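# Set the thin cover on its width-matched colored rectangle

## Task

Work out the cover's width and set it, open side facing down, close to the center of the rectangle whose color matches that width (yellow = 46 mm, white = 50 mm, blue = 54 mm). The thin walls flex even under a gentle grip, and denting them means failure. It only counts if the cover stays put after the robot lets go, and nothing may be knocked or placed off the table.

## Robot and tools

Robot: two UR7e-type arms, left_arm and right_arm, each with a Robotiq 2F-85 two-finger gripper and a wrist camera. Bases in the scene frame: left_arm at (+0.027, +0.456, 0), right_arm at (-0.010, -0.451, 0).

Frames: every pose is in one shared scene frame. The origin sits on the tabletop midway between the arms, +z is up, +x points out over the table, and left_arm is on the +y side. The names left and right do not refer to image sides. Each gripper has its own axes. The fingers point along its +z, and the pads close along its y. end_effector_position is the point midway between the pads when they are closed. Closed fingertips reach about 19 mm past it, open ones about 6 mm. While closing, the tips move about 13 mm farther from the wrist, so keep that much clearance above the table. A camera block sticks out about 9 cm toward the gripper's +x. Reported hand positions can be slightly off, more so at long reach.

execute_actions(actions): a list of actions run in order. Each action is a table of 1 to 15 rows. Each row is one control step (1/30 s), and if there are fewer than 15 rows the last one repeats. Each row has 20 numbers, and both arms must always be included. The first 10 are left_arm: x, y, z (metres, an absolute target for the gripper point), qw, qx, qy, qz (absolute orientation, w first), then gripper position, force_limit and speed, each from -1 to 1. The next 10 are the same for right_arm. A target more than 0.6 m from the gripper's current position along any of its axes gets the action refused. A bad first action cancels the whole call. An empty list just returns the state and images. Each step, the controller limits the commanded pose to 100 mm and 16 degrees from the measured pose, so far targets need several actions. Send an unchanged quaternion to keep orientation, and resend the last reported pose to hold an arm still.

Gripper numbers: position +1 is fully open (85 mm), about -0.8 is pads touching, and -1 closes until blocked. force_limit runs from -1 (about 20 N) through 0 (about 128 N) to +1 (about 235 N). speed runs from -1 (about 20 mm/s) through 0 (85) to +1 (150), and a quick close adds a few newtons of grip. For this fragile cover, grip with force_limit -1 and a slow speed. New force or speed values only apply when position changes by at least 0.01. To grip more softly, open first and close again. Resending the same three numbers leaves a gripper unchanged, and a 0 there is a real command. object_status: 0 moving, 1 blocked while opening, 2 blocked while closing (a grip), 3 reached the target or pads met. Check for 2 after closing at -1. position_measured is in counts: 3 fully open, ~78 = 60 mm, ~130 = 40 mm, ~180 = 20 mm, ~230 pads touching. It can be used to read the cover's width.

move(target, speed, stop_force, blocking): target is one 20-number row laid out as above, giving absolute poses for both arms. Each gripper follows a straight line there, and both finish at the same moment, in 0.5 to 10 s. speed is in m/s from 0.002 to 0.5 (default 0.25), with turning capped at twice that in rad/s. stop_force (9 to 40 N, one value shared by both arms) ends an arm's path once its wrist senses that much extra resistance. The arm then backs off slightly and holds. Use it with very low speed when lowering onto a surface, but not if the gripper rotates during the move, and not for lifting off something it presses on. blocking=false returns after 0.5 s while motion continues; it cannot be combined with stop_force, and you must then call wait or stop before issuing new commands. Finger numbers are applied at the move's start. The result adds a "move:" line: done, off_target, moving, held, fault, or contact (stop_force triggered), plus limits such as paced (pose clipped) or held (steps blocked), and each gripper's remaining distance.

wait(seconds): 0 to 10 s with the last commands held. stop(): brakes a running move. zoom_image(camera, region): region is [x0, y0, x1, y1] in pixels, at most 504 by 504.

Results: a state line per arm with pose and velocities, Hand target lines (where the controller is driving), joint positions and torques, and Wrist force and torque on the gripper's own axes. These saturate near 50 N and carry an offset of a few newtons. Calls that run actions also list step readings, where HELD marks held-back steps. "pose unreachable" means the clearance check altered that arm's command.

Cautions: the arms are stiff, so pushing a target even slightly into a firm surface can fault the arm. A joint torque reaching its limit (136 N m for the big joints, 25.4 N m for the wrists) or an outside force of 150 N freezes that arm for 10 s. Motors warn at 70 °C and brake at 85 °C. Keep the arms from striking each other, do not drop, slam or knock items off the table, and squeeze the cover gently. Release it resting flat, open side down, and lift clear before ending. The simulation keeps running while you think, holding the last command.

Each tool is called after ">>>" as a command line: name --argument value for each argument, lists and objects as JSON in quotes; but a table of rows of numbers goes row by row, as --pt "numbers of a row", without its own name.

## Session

>>> execute_actions --actions '[]'

Scene clock: 0.00 s.
left_arm: end_effector_position=(+0.3952, +0.4165, +0.2066) position_measured=3 object_status=3 end_effector_quat_wxyz=(-0.116, +0.818, -0.503, -0.252) end_effector_velocity=(+0.000, -0.000, +0.000) end_effector_angular_velocity=(+0.000, -0.000, -0.001) | right_arm: end_effector_position=(+0.1895, -0.5594, +0.2022) position_measured=3 object_status=3 end_effector_quat_wxyz=(-0.365, +0.754, -0.508, -0.201) end_effector_velocity=(-0.000, +0.000, -0.000) end_effector_angular_velocity=(+0.001, -0.000, -0.001)
Joint positions: left_arm=[-0.419 -1.59   1.857 -1.304 -1.383 -2.716] | right_arm=[-1.381 -1.82   2.138 -1.044 -1.39   2.826]
Joint velocities: left_arm=[-0.001 -0.     0.     0.     0.001  0.001] | right_arm=[-0.001  0.     0.001 -0.     0.    -0.   ]
Joint torques (N m, as the arm reports them, + toward a larger angle): no reading
Wrist force (N, on the end effector, along its own x y z axes, offset not removed): no reading
Wrist torque (N m, same axes, about the end effector's origin, offset not removed): no reading
Hand target (left_arm): +0.395, +0.417, +0.207; -0.116, +0.818, -0.503, -0.252
Hand target (right_arm): +0.189, -0.559, +0.202; -0.365, +0.754, -0.508, -0.201
camera_calibration (this result's frames):
cam_left_wrist: T_world_to_cam=[[-0.88737, -0.458537, 0.0481465, 0.53629], [-0.267363, 0.59684, 0.756505, -0.268116], [-0.375621, 0.658427, -0.652214, 0.158005], [0, 0, 0, 1]] pos_world=[0.463554, 0.301897, 0.280064]
cam_right_wrist: T_world_to_cam=[[-0.91924, -0.16941, -0.355384, 0.161941], [-0.393652, 0.409164, 0.823179, 0.170577], [0.00595535, 0.896597, -0.442808, 0.737811], [0, 0, 0, 1]] pos_world=[0.211617, -0.703878, 0.243845]

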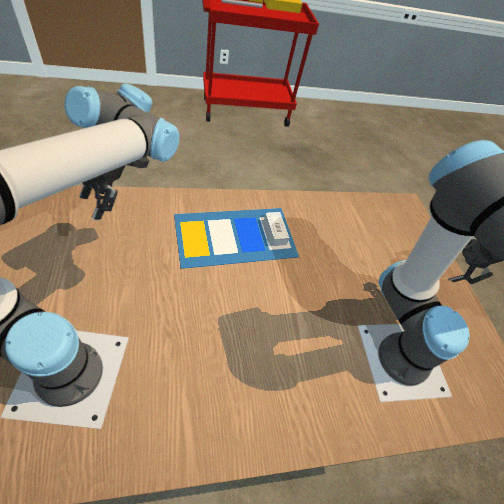

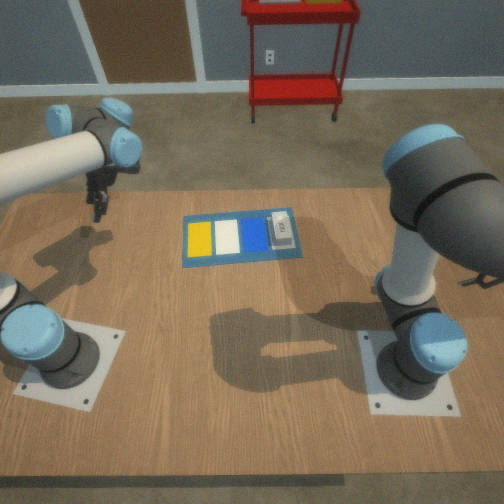

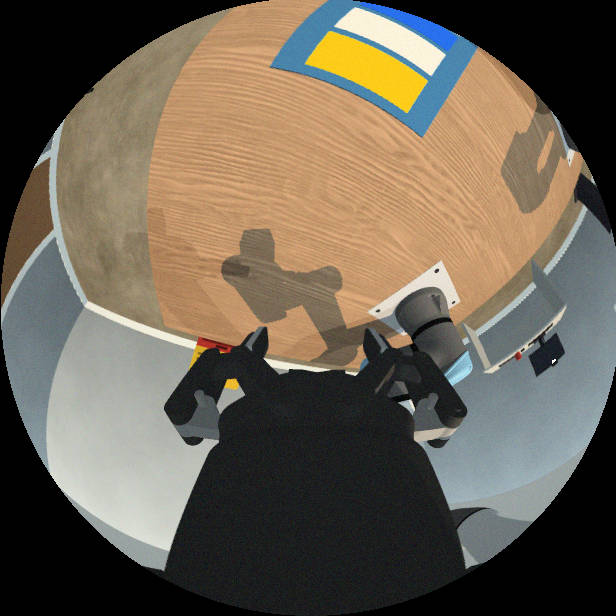

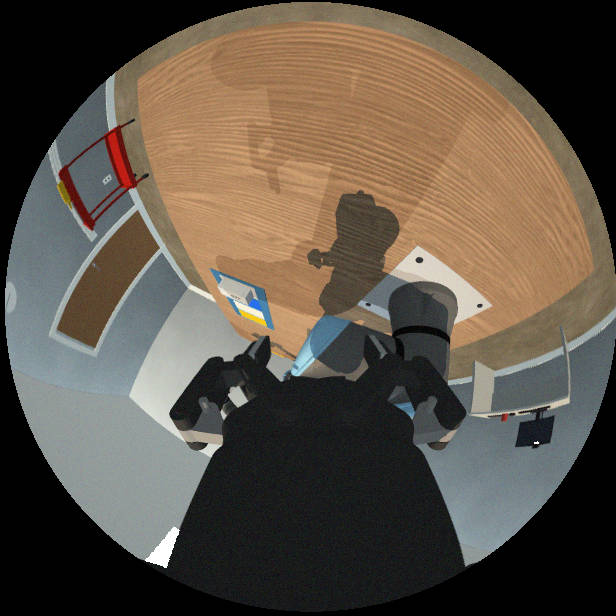

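>>> move --target '[0.3952,0.4165,0.2066,-0.116,0.818,-0.503,-0.252,1,-1,-1,0.475,-0.143,0.11,0,-0.04,1,0,0.7,-1,0]' --speed 0.35

>>> zoom_image --camera "cam_right_wrist" --region '[250, 230, 500, 390]'

Scene clock: 7.40 s.
left_arm: end_effector_position=(+0.3952, +0.4165, +0.2066) position_measured=3 object_status=3 end_effector_quat_wxyz=(-0.116, +0.818, -0.503, -0.252) end_effector_velocity=(+0.000, +0.000, +0.000) end_effector_angular_velocity=(-0.000, -0.001, +0.001) | right_arm: end_effector_position=(+0.4759, -0.1432, +0.1101) position_measured=41 object_status=3 end_effector_quat_wxyz=(-0.010, -0.141, +0.989, +0.049) end_effector_velocity=(+0.001, +0.001, -0.001) end_effector_angular_velocity=(-0.005, +0.020, -0.000)
Joint positions: left_arm=[-0.419 -1.59   1.857 -1.305 -1.383 -2.715] | right_arm=[ 0.323 -1.298  1.817 -2.085 -1.471  6.283]
Joint velocities: left_arm=[ 0.001 -0.    -0.    -0.    -0.    -0.001] | right_arm=[ 0.     0.012 -0.02   0.029  0.001  0.   ]
Joint torques (N m, as the arm reports them, + toward a larger angle): left_arm=[ 11.17 -29.12 -14.56  -3.92  -0.96   2.53] | right_arm=[  7.09 -20.69 -31.37  -1.66   1.58   1.38]
Wrist force (N, on the end effector, along its own x y z axes, offset not removed): left_arm=[0.1 -0.7 4.0] | right_arm=[2.6 2.3 -3.5]
Wrist torque (N m, same axes, about the end effector's origin, offset not removed): left_arm=[-0.25 -0.12 0.00] | right_arm=[0.26 -0.47 0.00]
Hand target (left_arm): +0.395, +0.416, +0.207; -0.116, +0.818, -0.503, -0.252
Hand target (right_arm): +0.476, -0.143, +0.110; -0.011, -0.141, +0.989, +0.049
Off the commanded pose (left_arm): 0.000 m, 0 deg.
Off the commanded pose (right_arm): 0.001 m, 13 deg.
joint sent to its limit (right arm) — the command would take joint 6 (wrist 3) past its upper limit, so that joint was sent only as far as its limit.
move: off_target (right_arm); limits=paced
camera_calibration (this result's frames):
cam_left_wrist: T_world_to_cam=[[-0.887463, -0.458319, 0.0484999, 0.536132], [-0.267146, 0.59731, 0.75621, -0.26832], [-0.375555, 0.658152, -0.652529, 0.158172], [0, 0, 0, 1]] pos_world=[0.463519, 0.301889, 0.280116]
cam_right_wrist: T_world_to_cam=[[-0.254996, 0.965257, 0.0570669, 0.263925], [0.940474, 0.23387, 0.246603, -0.407729], [0.224689, 0.116553, -0.967435, 0.164109], [0, 0, 0, 1]] pos_world=[0.413885, -0.178527, 0.244251]

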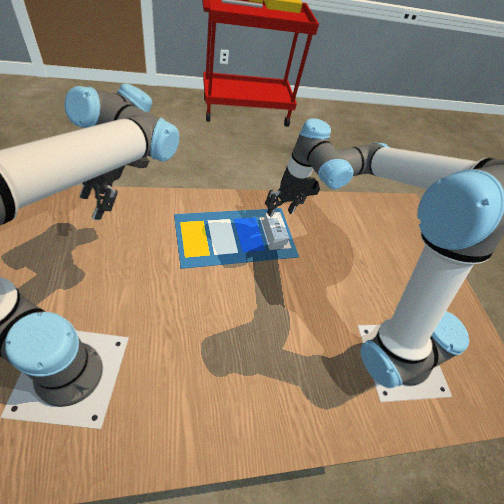

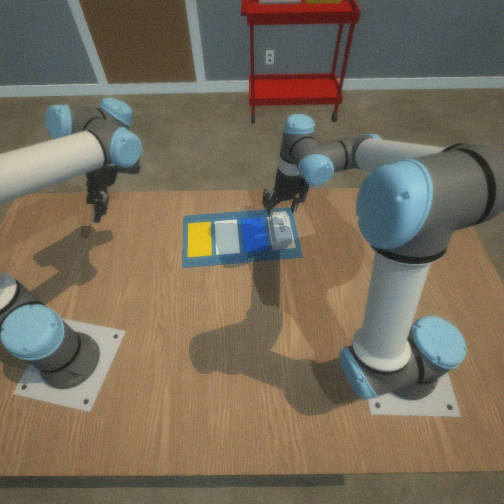

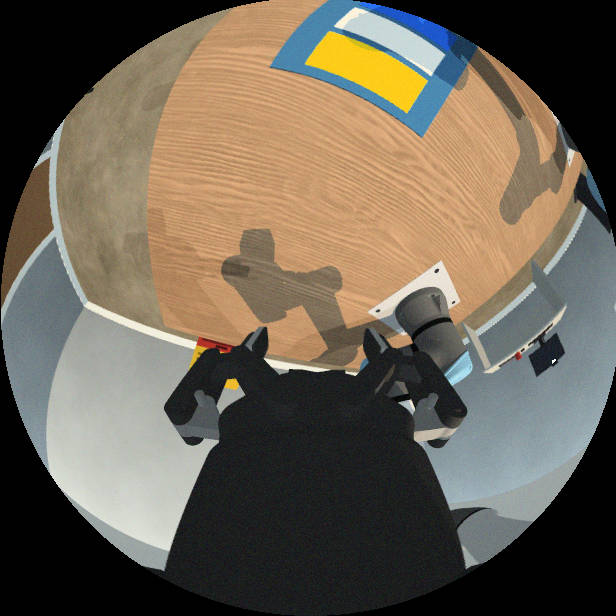

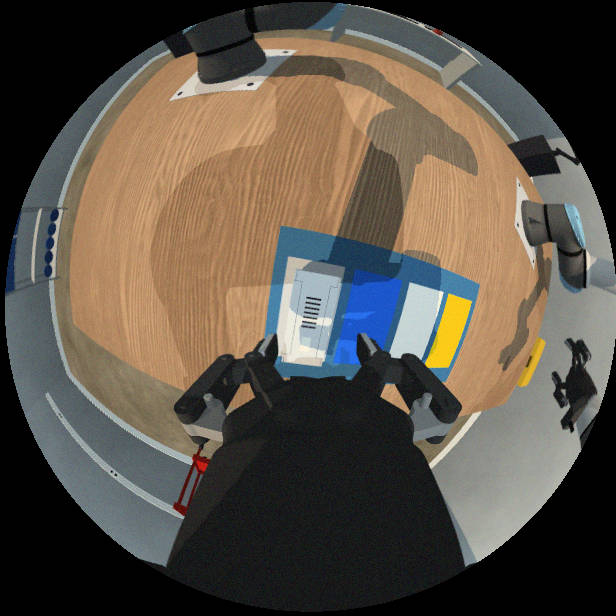

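Region (250, 230, 500, 390) of cam_right_wrist's 616x616 image, scaled by 2.016, with more detail than that image has; it fills the top 323 rows of this view, and the rest is white.

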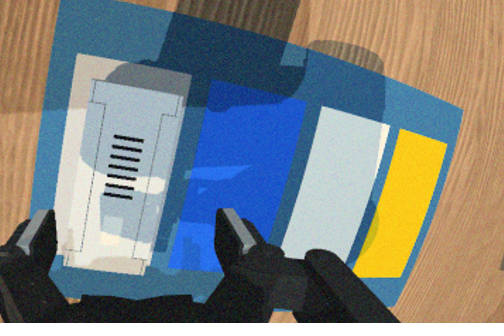

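>>> move --target '[0.3952,0.4165,0.2066,-0.116,0.818,-0.503,-0.252,1,-1,-1,0.472,-0.146,0.11,0,1,0.035,0,0.7,-1,0]' --speed 0.5

>>> zoom_image --camera "cam_right_wrist" --region '[200, 230, 440, 390]'

Scene clock: 14.60 s.
left_arm: end_effector_position=(+0.3952, +0.4165, +0.2066) position_measured=3 object_status=3 end_effector_quat_wxyz=(-0.116, +0.818, -0.503, -0.252) end_effector_velocity=(-0.000, -0.000, -0.000) end_effector_angular_velocity=(-0.001, +0.001, +0.000) | right_arm: end_effector_position=(+0.4720, -0.1460, +0.1100) position_measured=41 object_status=3 end_effector_quat_wxyz=(+0.000, +0.999, +0.034, -0.000) end_effector_velocity=(-0.000, +0.000, -0.000) end_effector_angular_velocity=(+0.002, -0.000, +0.013)
Joint positions: left_arm=[-0.419 -1.59   1.857 -1.305 -1.383 -2.715] | right_arm=[ 0.368 -1.297  1.815 -2.088 -1.571  3.402]
Joint velocities: left_arm=[ 0.     0.    -0.    -0.    -0.001  0.   ] | right_arm=[ 0.    -0.001  0.001 -0.002  0.002 -0.012]
Joint torques (N m, as the arm reports them, + toward a larger angle): left_arm=[ 10.54 -28.69 -13.68  -3.91  -0.81   2.32] | right_arm=[ -4.21 -44.74  -9.62  -4.34   1.32  -0.67]
Wrist force (N, on the end effector, along its own x y z axes, offset not removed): left_arm=[0.2 -2.3 0.7] | right_arm=[0.7 1.3 -3.5]
Wrist torque (N m, same axes, about the end effector's origin, offset not removed): left_arm=[-0.41 -0.15 -0.17] | right_arm=[0.15 -0.18 0.16]
Hand target (left_arm): +0.395, +0.417, +0.207; -0.116, +0.818, -0.503, -0.252
Hand target (right_arm): +0.472, -0.146, +0.110; -0.000, +0.999, +0.035, +0.000
Off the commanded pose (left_arm): 0.000 m, 0 deg.
Off the commanded pose (right_arm): 0.000 m, 0 deg.
move: done
camera_calibration (this result's frames):
cam_left_wrist: T_world_to_cam=[[-0.887464, -0.458319, 0.0485002, 0.536132], [-0.267146, 0.59731, 0.75621, -0.26832], [-0.375555, 0.658152, -0.652529, 0.158172], [0, 0, 0, 1]] pos_world=[0.463519, 0.301889, 0.280116]
cam_right_wrist: T_world_to_cam=[[0.0431069, -0.998187, -0.0420134, -0.150753], [-0.965641, -0.0524149, 0.25454, 0.453659], [-0.25628, 0.0295974, -0.966149, 0.379426], [0, 0, 0, 1]] pos_world=[0.541809, -0.137931, 0.244775]

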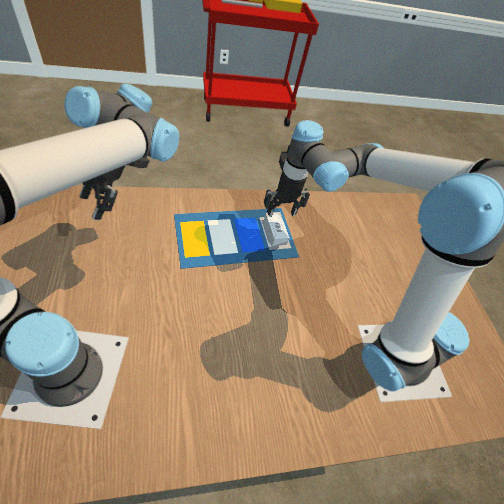

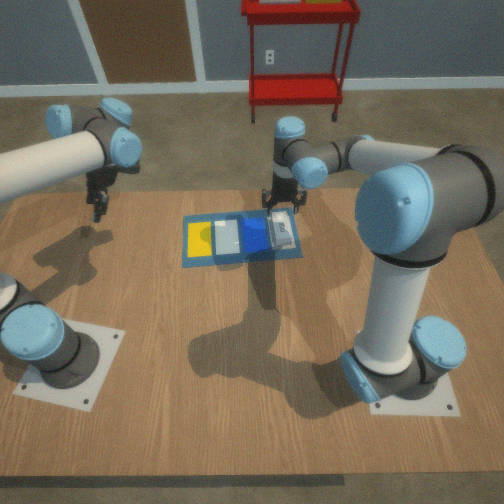

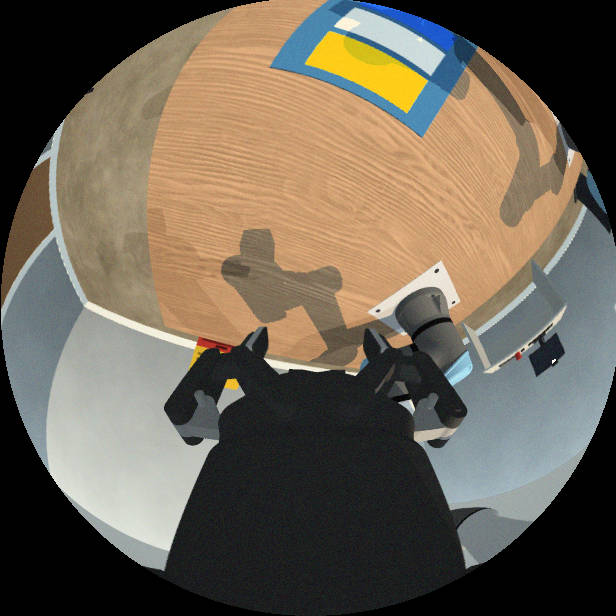

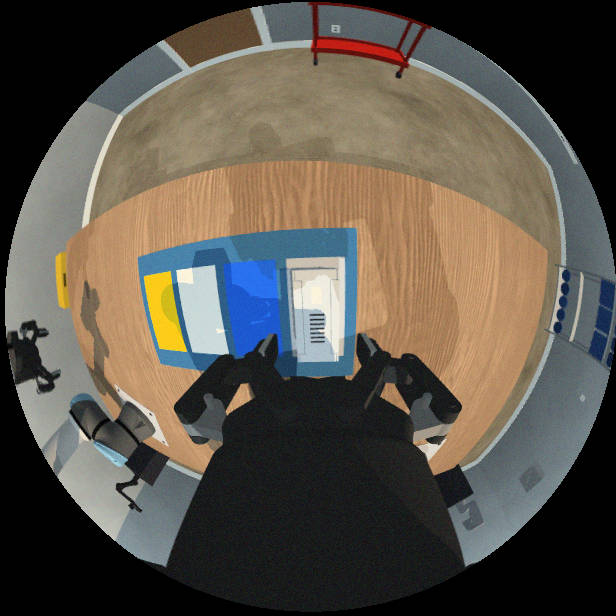

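Region (200, 230, 440, 390) of cam_right_wrist's 616x616 image, scaled by 2.100, with more detail than that image has.

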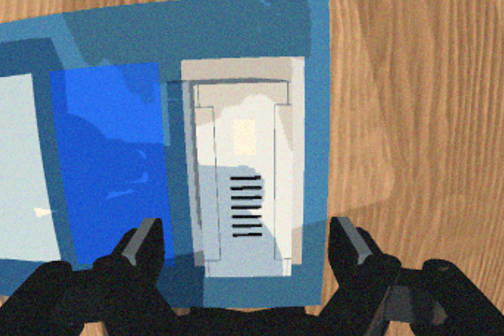

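>>> move --target '[0.3952,0.4165,0.2066,-0.116,0.818,-0.503,-0.252,1,-1,-1,0.472,-0.1415,0.029,0,1,0.048,0,0.7,-1,0]' --speed 0.1

>>> zoom_image --camera "cam_right_wrist" --region '[250, 250, 400, 390]'

Scene clock: 21.53 s.
left_arm: end_effector_position=(+0.3952, +0.4165, +0.2066) position_measured=3 object_status=3 end_effector_quat_wxyz=(-0.116, +0.818, -0.503, -0.252) end_effector_velocity=(+0.000, +0.000, -0.000) end_effector_angular_velocity=(+0.001, +0.000, -0.001) | right_arm: end_effector_position=(+0.4720, -0.1415, +0.0292) position_measured=41 object_status=3 end_effector_quat_wxyz=(-0.000, +0.999, +0.048, -0.000) end_effector_velocity=(-0.001, -0.000, -0.003) end_effector_angular_velocity=(-0.001, +0.002, +0.001)
Joint positions: left_arm=[-0.419 -1.59   1.857 -1.305 -1.383 -2.715] | right_arm=[ 0.376 -1.178  1.896 -2.289 -1.571  3.382]
Joint velocities: left_arm=[-0.     0.     0.     0.     0.001  0.001] | right_arm=[ 0.     0.004  0.003 -0.005  0.    -0.001]
Joint torques (N m, as the arm reports them, + toward a larger angle): left_arm=[ 10.47 -28.18 -15.03  -3.9   -0.92   2.22] | right_arm=[  7.77 -24.93  -8.89  -3.94  -1.41  -1.28]
Wrist force (N, on the end effector, along its own x y z axes, offset not removed): left_arm=[1.2 -0.9 1.8] | right_arm=[2.2 0.9 -2.5]
Wrist torque (N m, same axes, about the end effector's origin, offset not removed): left_arm=[-0.18 -0.22 -0.11] | right_arm=[0.01 -0.36 0.03]
Hand target (left_arm): +0.395, +0.417, +0.207; -0.116, +0.818, -0.503, -0.252
Hand target (right_arm): +0.472, -0.141, +0.029; -0.000, +0.999, +0.048, +0.000
Off the commanded pose (left_arm): 0.000 m, 0 deg.
Off the commanded pose (right_arm): 0.000 m, 0 deg.
move: done
camera_calibration (this result's frames):
cam_left_wrist: T_world_to_cam=[[-0.887463, -0.458319, 0.0485002, 0.536132], [-0.267146, 0.597311, 0.75621, -0.26832], [-0.375555, 0.658152, -0.652529, 0.158172], [0, 0, 0, 1]] pos_world=[0.463519, 0.301889, 0.280116]
cam_right_wrist: T_world_to_cam=[[0.0702329, -0.99664, -0.0421543, -0.162282], [-0.963853, -0.078689, 0.254549, 0.469933], [-0.257011, 0.0227528, -0.966141, 0.300571], [0, 0, 0, 1]] pos_world=[0.541594, -0.131597, 0.163932]

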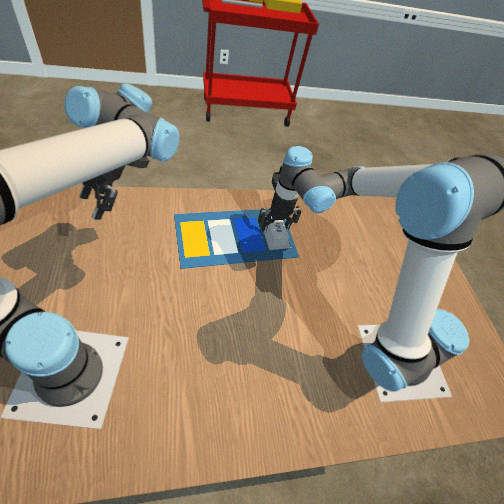

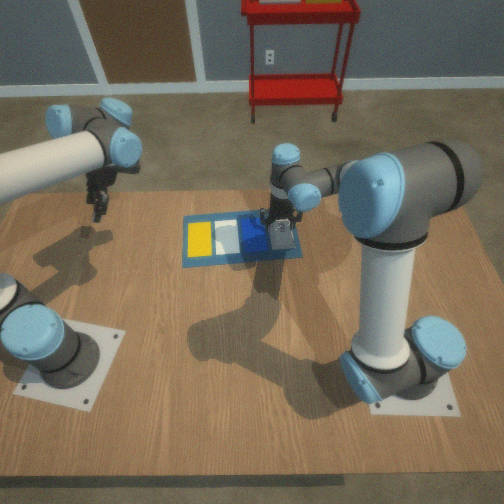

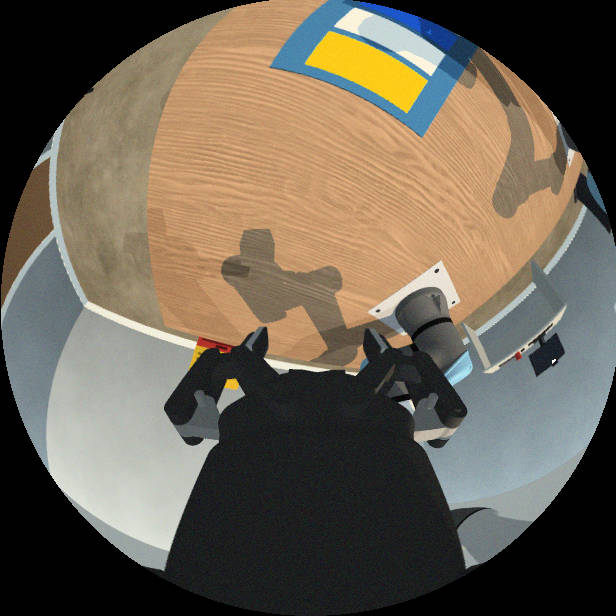

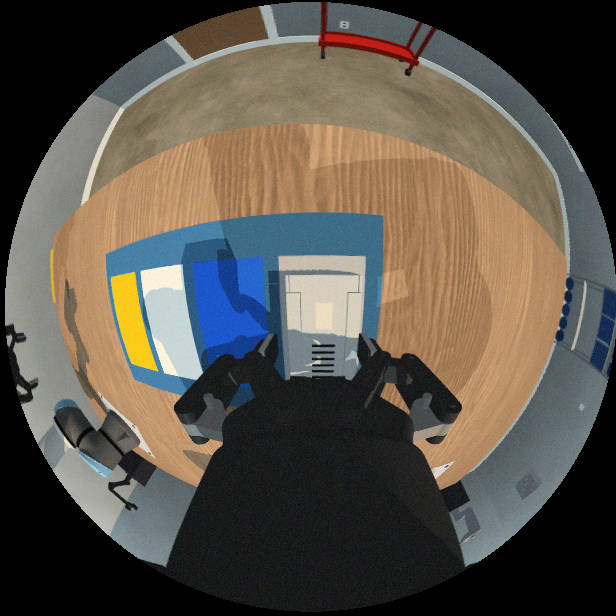

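Region (250, 250, 400, 390) of cam_right_wrist's 616x616 image, scaled by 3.360, with more detail than that image has; it fills the top 470 rows of this view, and the rest is white.

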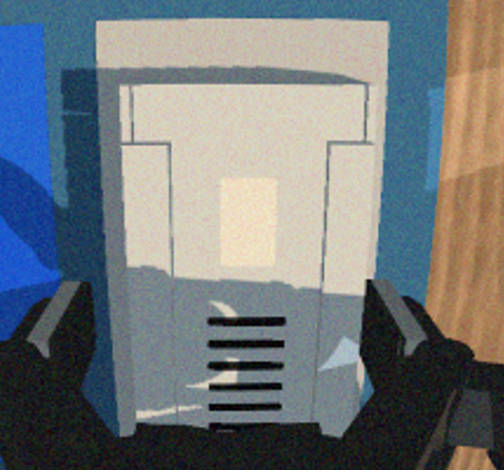

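>>> move --target '[0.3952,0.4165,0.2066,-0.116,0.818,-0.503,-0.252,1,-1,-1,0.472,-0.1443,0.029,0,1,0.048,0,-1,-1,-1]' --speed 0.03

Scene clock: 25.10 s.
left_arm: end_effector_position=(+0.3952, +0.4165, +0.2066) position_measured=3 object_status=3 end_effector_quat_wxyz=(-0.116, +0.818, -0.503, -0.252) end_effector_velocity=(+0.000, -0.000, -0.000) end_effector_angular_velocity=(+0.001, +0.000, -0.001) | right_arm: end_effector_position=(+0.4720, -0.1443, +0.0290) position_measured=100 object_status=2 end_effector_quat_wxyz=(-0.000, +0.999, +0.048, +0.000) end_effector_velocity=(+0.001, -0.000, +0.000) end_effector_angular_velocity=(+0.000, -0.002, -0.000)
Joint positions: left_arm=[-0.419 -1.59   1.857 -1.305 -1.383 -2.715] | right_arm=[ 0.371 -1.18   1.901 -2.291 -1.571  3.377]
Joint velocities: left_arm=[-0.001  0.001 -0.    -0.     0.001  0.001] | right_arm=[-0.    -0.    -0.    -0.001 -0.     0.   ]
Joint torques (N m, as the arm reports them, + toward a larger angle): left_arm=[  9.8  -28.52 -14.36  -3.78  -0.71   2.11] | right_arm=[ -6.72 -42.86  -9.04  -3.23  -0.89  -1.02]
Wrist force (N, on the end effector, along its own x y z axes, offset not removed): left_arm=[-1.1 0.6 -0.1] | right_arm=[2.3 0.9 -9.0]
Wrist torque (N m, same axes, about the end effector's origin, offset not removed): left_arm=[0.17 0.03 -0.05] | right_arm=[-0.11 -0.53 0.15]
Hand target (left_arm): +0.395, +0.417, +0.207; -0.116, +0.818, -0.503, -0.252
Hand target (right_arm): +0.472, -0.144, +0.029; +0.000, +0.999, +0.048, -0.000
Off the commanded pose (left_arm): 0.000 m, 0 deg.
Off the commanded pose (right_arm): 0.000 m, 0 deg.
move: done
camera_calibration (this result's frames):
cam_left_wrist: T_world_to_cam=[[-0.887463, -0.458319, 0.0485, 0.536132], [-0.267146, 0.59731, 0.75621, -0.26832], [-0.375555, 0.658152, -0.652529, 0.158172], [0, 0, 0, 1]] pos_world=[0.463519, 0.301889, 0.280116]
cam_right_wrist: T_world_to_cam=[[0.0703144, -0.996634, -0.0421535, -0.165117], [-0.963868, -0.0787657, 0.254468, 0.46974], [-0.256931, 0.0227376, -0.966162, 0.300427], [0, 0, 0, 1]] pos_world=[0.541567, -0.134393, 0.163767]

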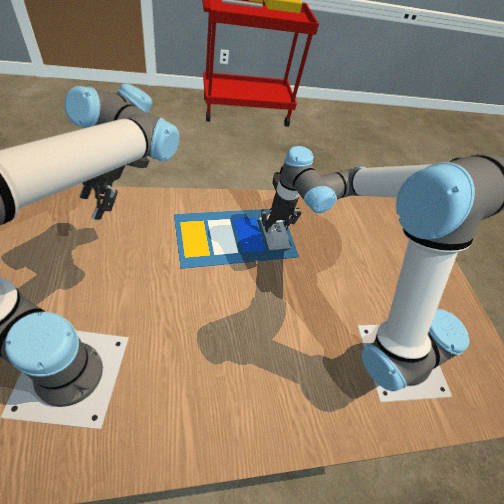

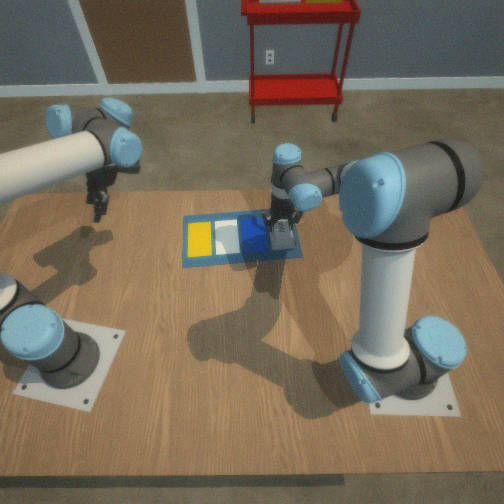

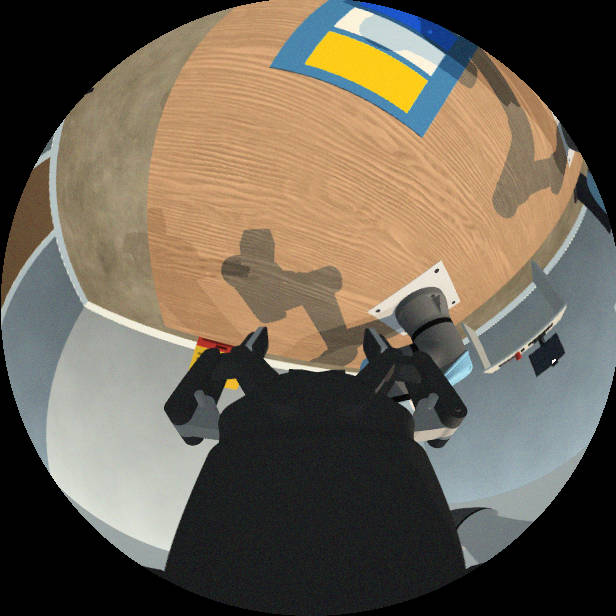

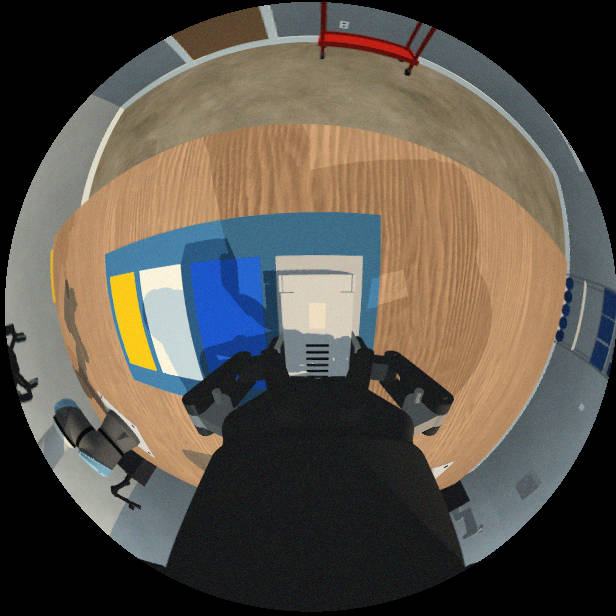

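>>> move --target '[0.3952,0.4165,0.2066,-0.116,0.818,-0.503,-0.252,1,-1,-1,0.472,-0.1443,0.05,0,1,0.048,0,-1,-1,-1]' --speed 0.1

>>> move --target '[0.3952,0.4165,0.2066,-0.116,0.818,-0.503,-0.252,1,-1,-1,0.464,-0.049,0.042,0,1,0.048,0,-1,-1,-1]' --speed 0.15

Scene clock: 31.33 s.
left_arm: end_effector_position=(+0.3952, +0.4165, +0.2066) position_measured=3 object_status=3 end_effector_quat_wxyz=(-0.116, +0.818, -0.503, -0.252) end_effector_velocity=(-0.000, -0.000, -0.000) end_effector_angular_velocity=(-0.000, +0.001, -0.001) | right_arm: end_effector_position=(+0.4720, -0.1443, +0.0498) position_measured=100 object_status=2 end_effector_quat_wxyz=(+0.000, +0.999, +0.048, +0.000) end_effector_velocity=(-0.001, +0.001, +0.002) end_effector_angular_velocity=(+0.000, +0.000, +0.001)
Joint positions: left_arm=[-0.419 -1.59   1.857 -1.305 -1.383 -2.715] | right_arm=[ 0.371 -1.213  1.882 -2.239 -1.571  3.377]
Joint velocities: left_arm=[-0.     0.001 -0.     0.    -0.     0.001] | right_arm=[ 0.001 -0.004 -0.002  0.006  0.     0.   ]
Joint torques (N m, as the arm reports them, + toward a larger angle): left_arm=[ 10.1  -28.48 -15.36  -3.8   -0.88   2.  ] | right_arm=[ -0.94 -47.62 -30.56  -1.67   0.87  -0.28]
Wrist force (N, on the end effector, along its own x y z axes, offset not removed): left_arm=[0.3 -0.5 0.7] | right_arm=[1.8 1.8 -1.5]
Wrist torque (N m, same axes, about the end effector's origin, offset not removed): left_arm=[-0.04 -0.09 0.03] | right_arm=[0.14 -0.49 0.06]
Hand target (left_arm): +0.395, +0.417, +0.207; -0.116, +0.818, -0.503, -0.252
Hand target (right_arm): +0.472, -0.144, +0.050; -0.000, +0.999, +0.048, +0.000
Off the commanded pose (left_arm): 0.000 m, 0 deg.
Off the commanded pose (right_arm): 0.000 m, 0 deg.
move: done
camera_calibration (this result's frames):
cam_left_wrist: T_world_to_cam=[[-0.887463, -0.458319, 0.0485002, 0.536132], [-0.267146, 0.59731, 0.75621, -0.26832], [-0.375555, 0.658152, -0.652529, 0.158172], [0, 0, 0, 1]] pos_world=[0.463519, 0.301889, 0.280116]
cam_right_wrist: T_world_to_cam=[[0.0703089, -0.996635, -0.0421457, -0.164251], [-0.963862, -0.078759, 0.254495, 0.464436], [-0.256958, 0.0227294, -0.966155, 0.320466], [0, 0, 0, 1]] pos_world=[0.541546, -0.134404, 0.184501]

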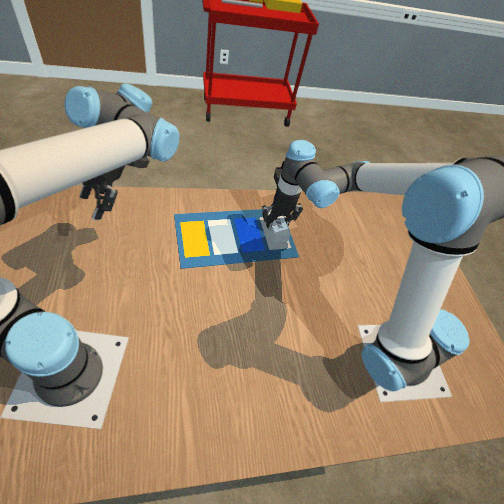

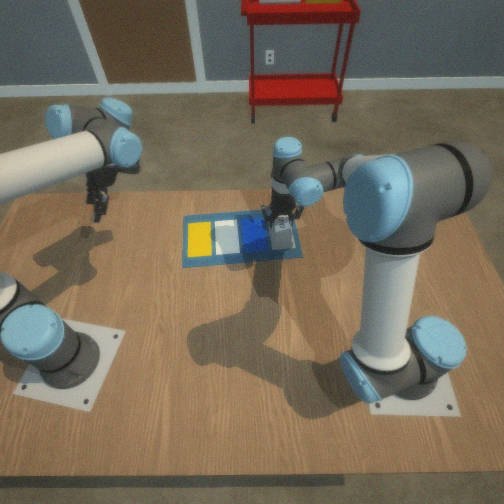

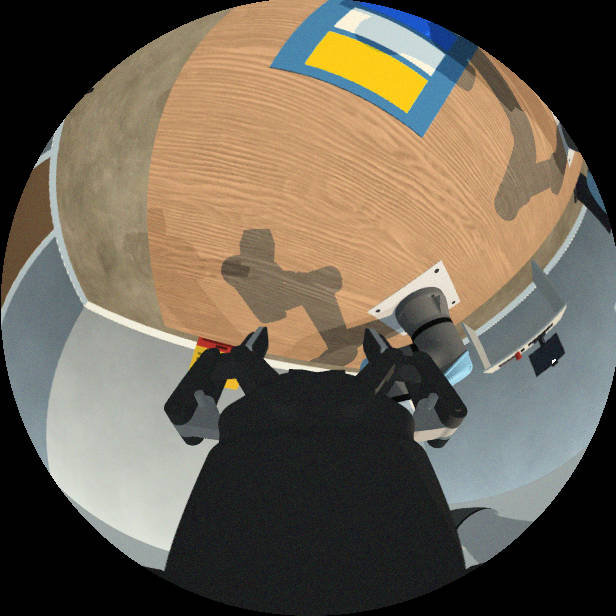

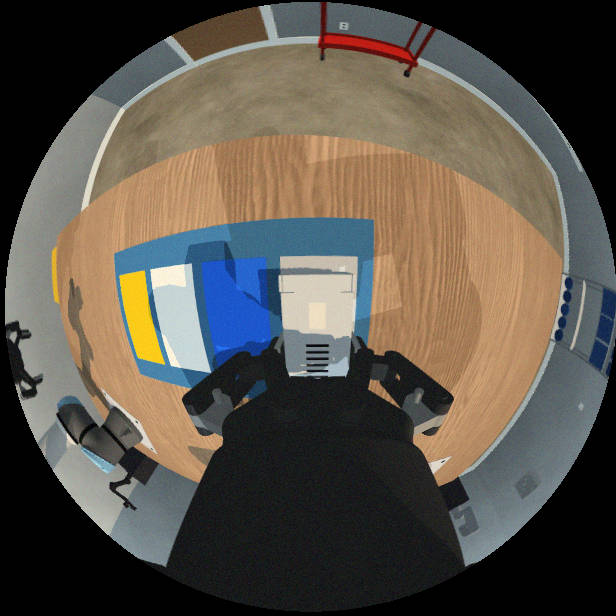

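Scene clock: 32.50 s.
left_arm: end_effector_position=(+0.3952, +0.4165, +0.2066) position_measured=3 object_status=3 end_effector_quat_wxyz=(-0.116, +0.818, -0.503, -0.252) end_effector_velocity=(+0.000, +0.000, +0.000) end_effector_angular_velocity=(+0.001, -0.002, +0.002) | right_arm: end_effector_position=(+0.4639, -0.0492, +0.0420) position_measured=100 object_status=2 end_effector_quat_wxyz=(-0.000, +0.999, +0.048, +0.000) end_effector_velocity=(-0.000, +0.003, -0.001) end_effector_angular_velocity=(-0.001, +0.001, +0.000)
Joint positions: left_arm=[-0.419 -1.59   1.857 -1.305 -1.383 -2.715] | right_arm=[ 0.526 -1.103  1.736 -2.204 -1.571  3.533]
Joint velocities: left_arm=[-0.    -0.001 -0.    -0.     0.    -0.002] | right_arm=[ 0.004  0.004 -0.005  0.003 -0.001  0.004]
Joint torques (N m, as the arm reports them, + toward a larger angle): left_arm=[  9.83 -28.85 -15.33  -3.79  -0.79   2.06] | right_arm=[  9.81 -28.34 -31.23  -1.97  -1.51   1.3 ]
Wrist force (N, on the end effector, along its own x y z axes, offset not removed): left_arm=[-0.5 -1.5 2.7] | right_arm=[1.2 -0.8 -2.7]
Wrist torque (N m, same axes, about the end effector's origin, offset not removed): left_arm=[-0.26 -0.11 -0.10] | right_arm=[-0.22 -0.30 -0.01]
Hand target (left_arm): +0.395, +0.417, +0.207; -0.116, +0.818, -0.503, -0.252
Hand target (right_arm): +0.464, -0.049, +0.042; -0.000, +0.999, +0.048, +0.000
Off the commanded pose (left_arm): 0.000 m, 0 deg.
Off the commanded pose (right_arm): 0.000 m, 0 deg.
move: done
camera_calibration (this result's frames):
cam_left_wrist: T_world_to_cam=[[-0.887463, -0.458319, 0.0485003, 0.536132], [-0.267146, 0.597311, 0.75621, -0.26832], [-0.375555, 0.658152, -0.65253, 0.158172], [0, 0, 0, 1]] pos_world=[0.463519, 0.301889, 0.280116]
cam_right_wrist: T_world_to_cam=[[0.0703362, -0.99662, -0.0424345, -0.0691809], [-0.963891, -0.0788563, 0.254352, 0.466148], [-0.256839, 0.0230121, -0.96618, 0.308715], [0, 0, 0, 1]] pos_world=[0.533472, -0.0392926, 0.176773]

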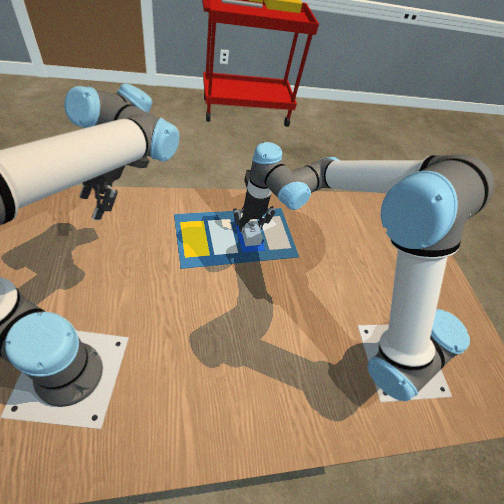

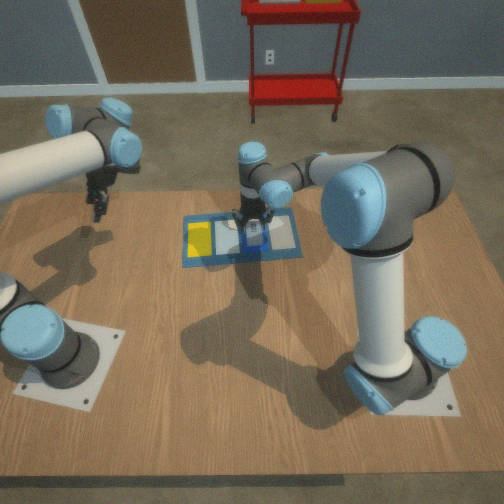

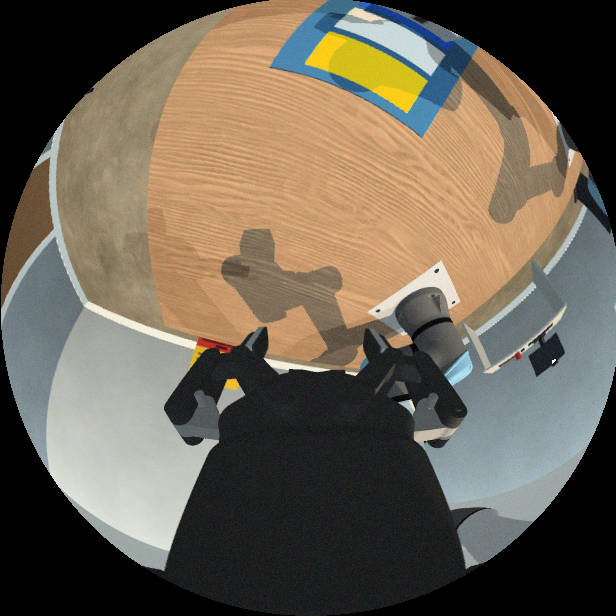

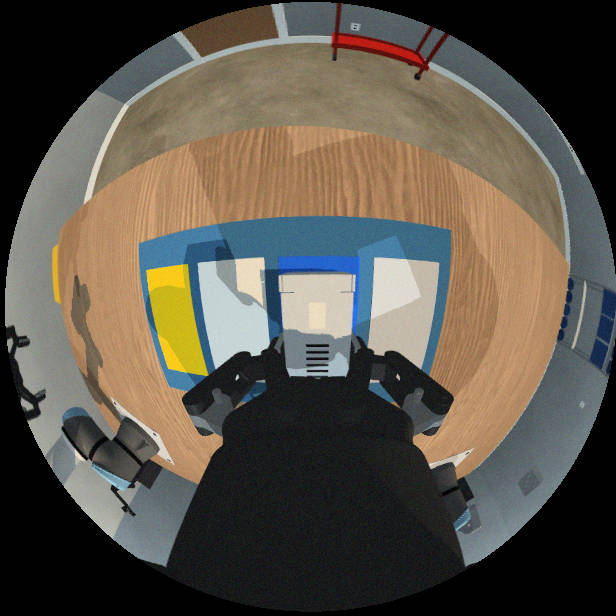

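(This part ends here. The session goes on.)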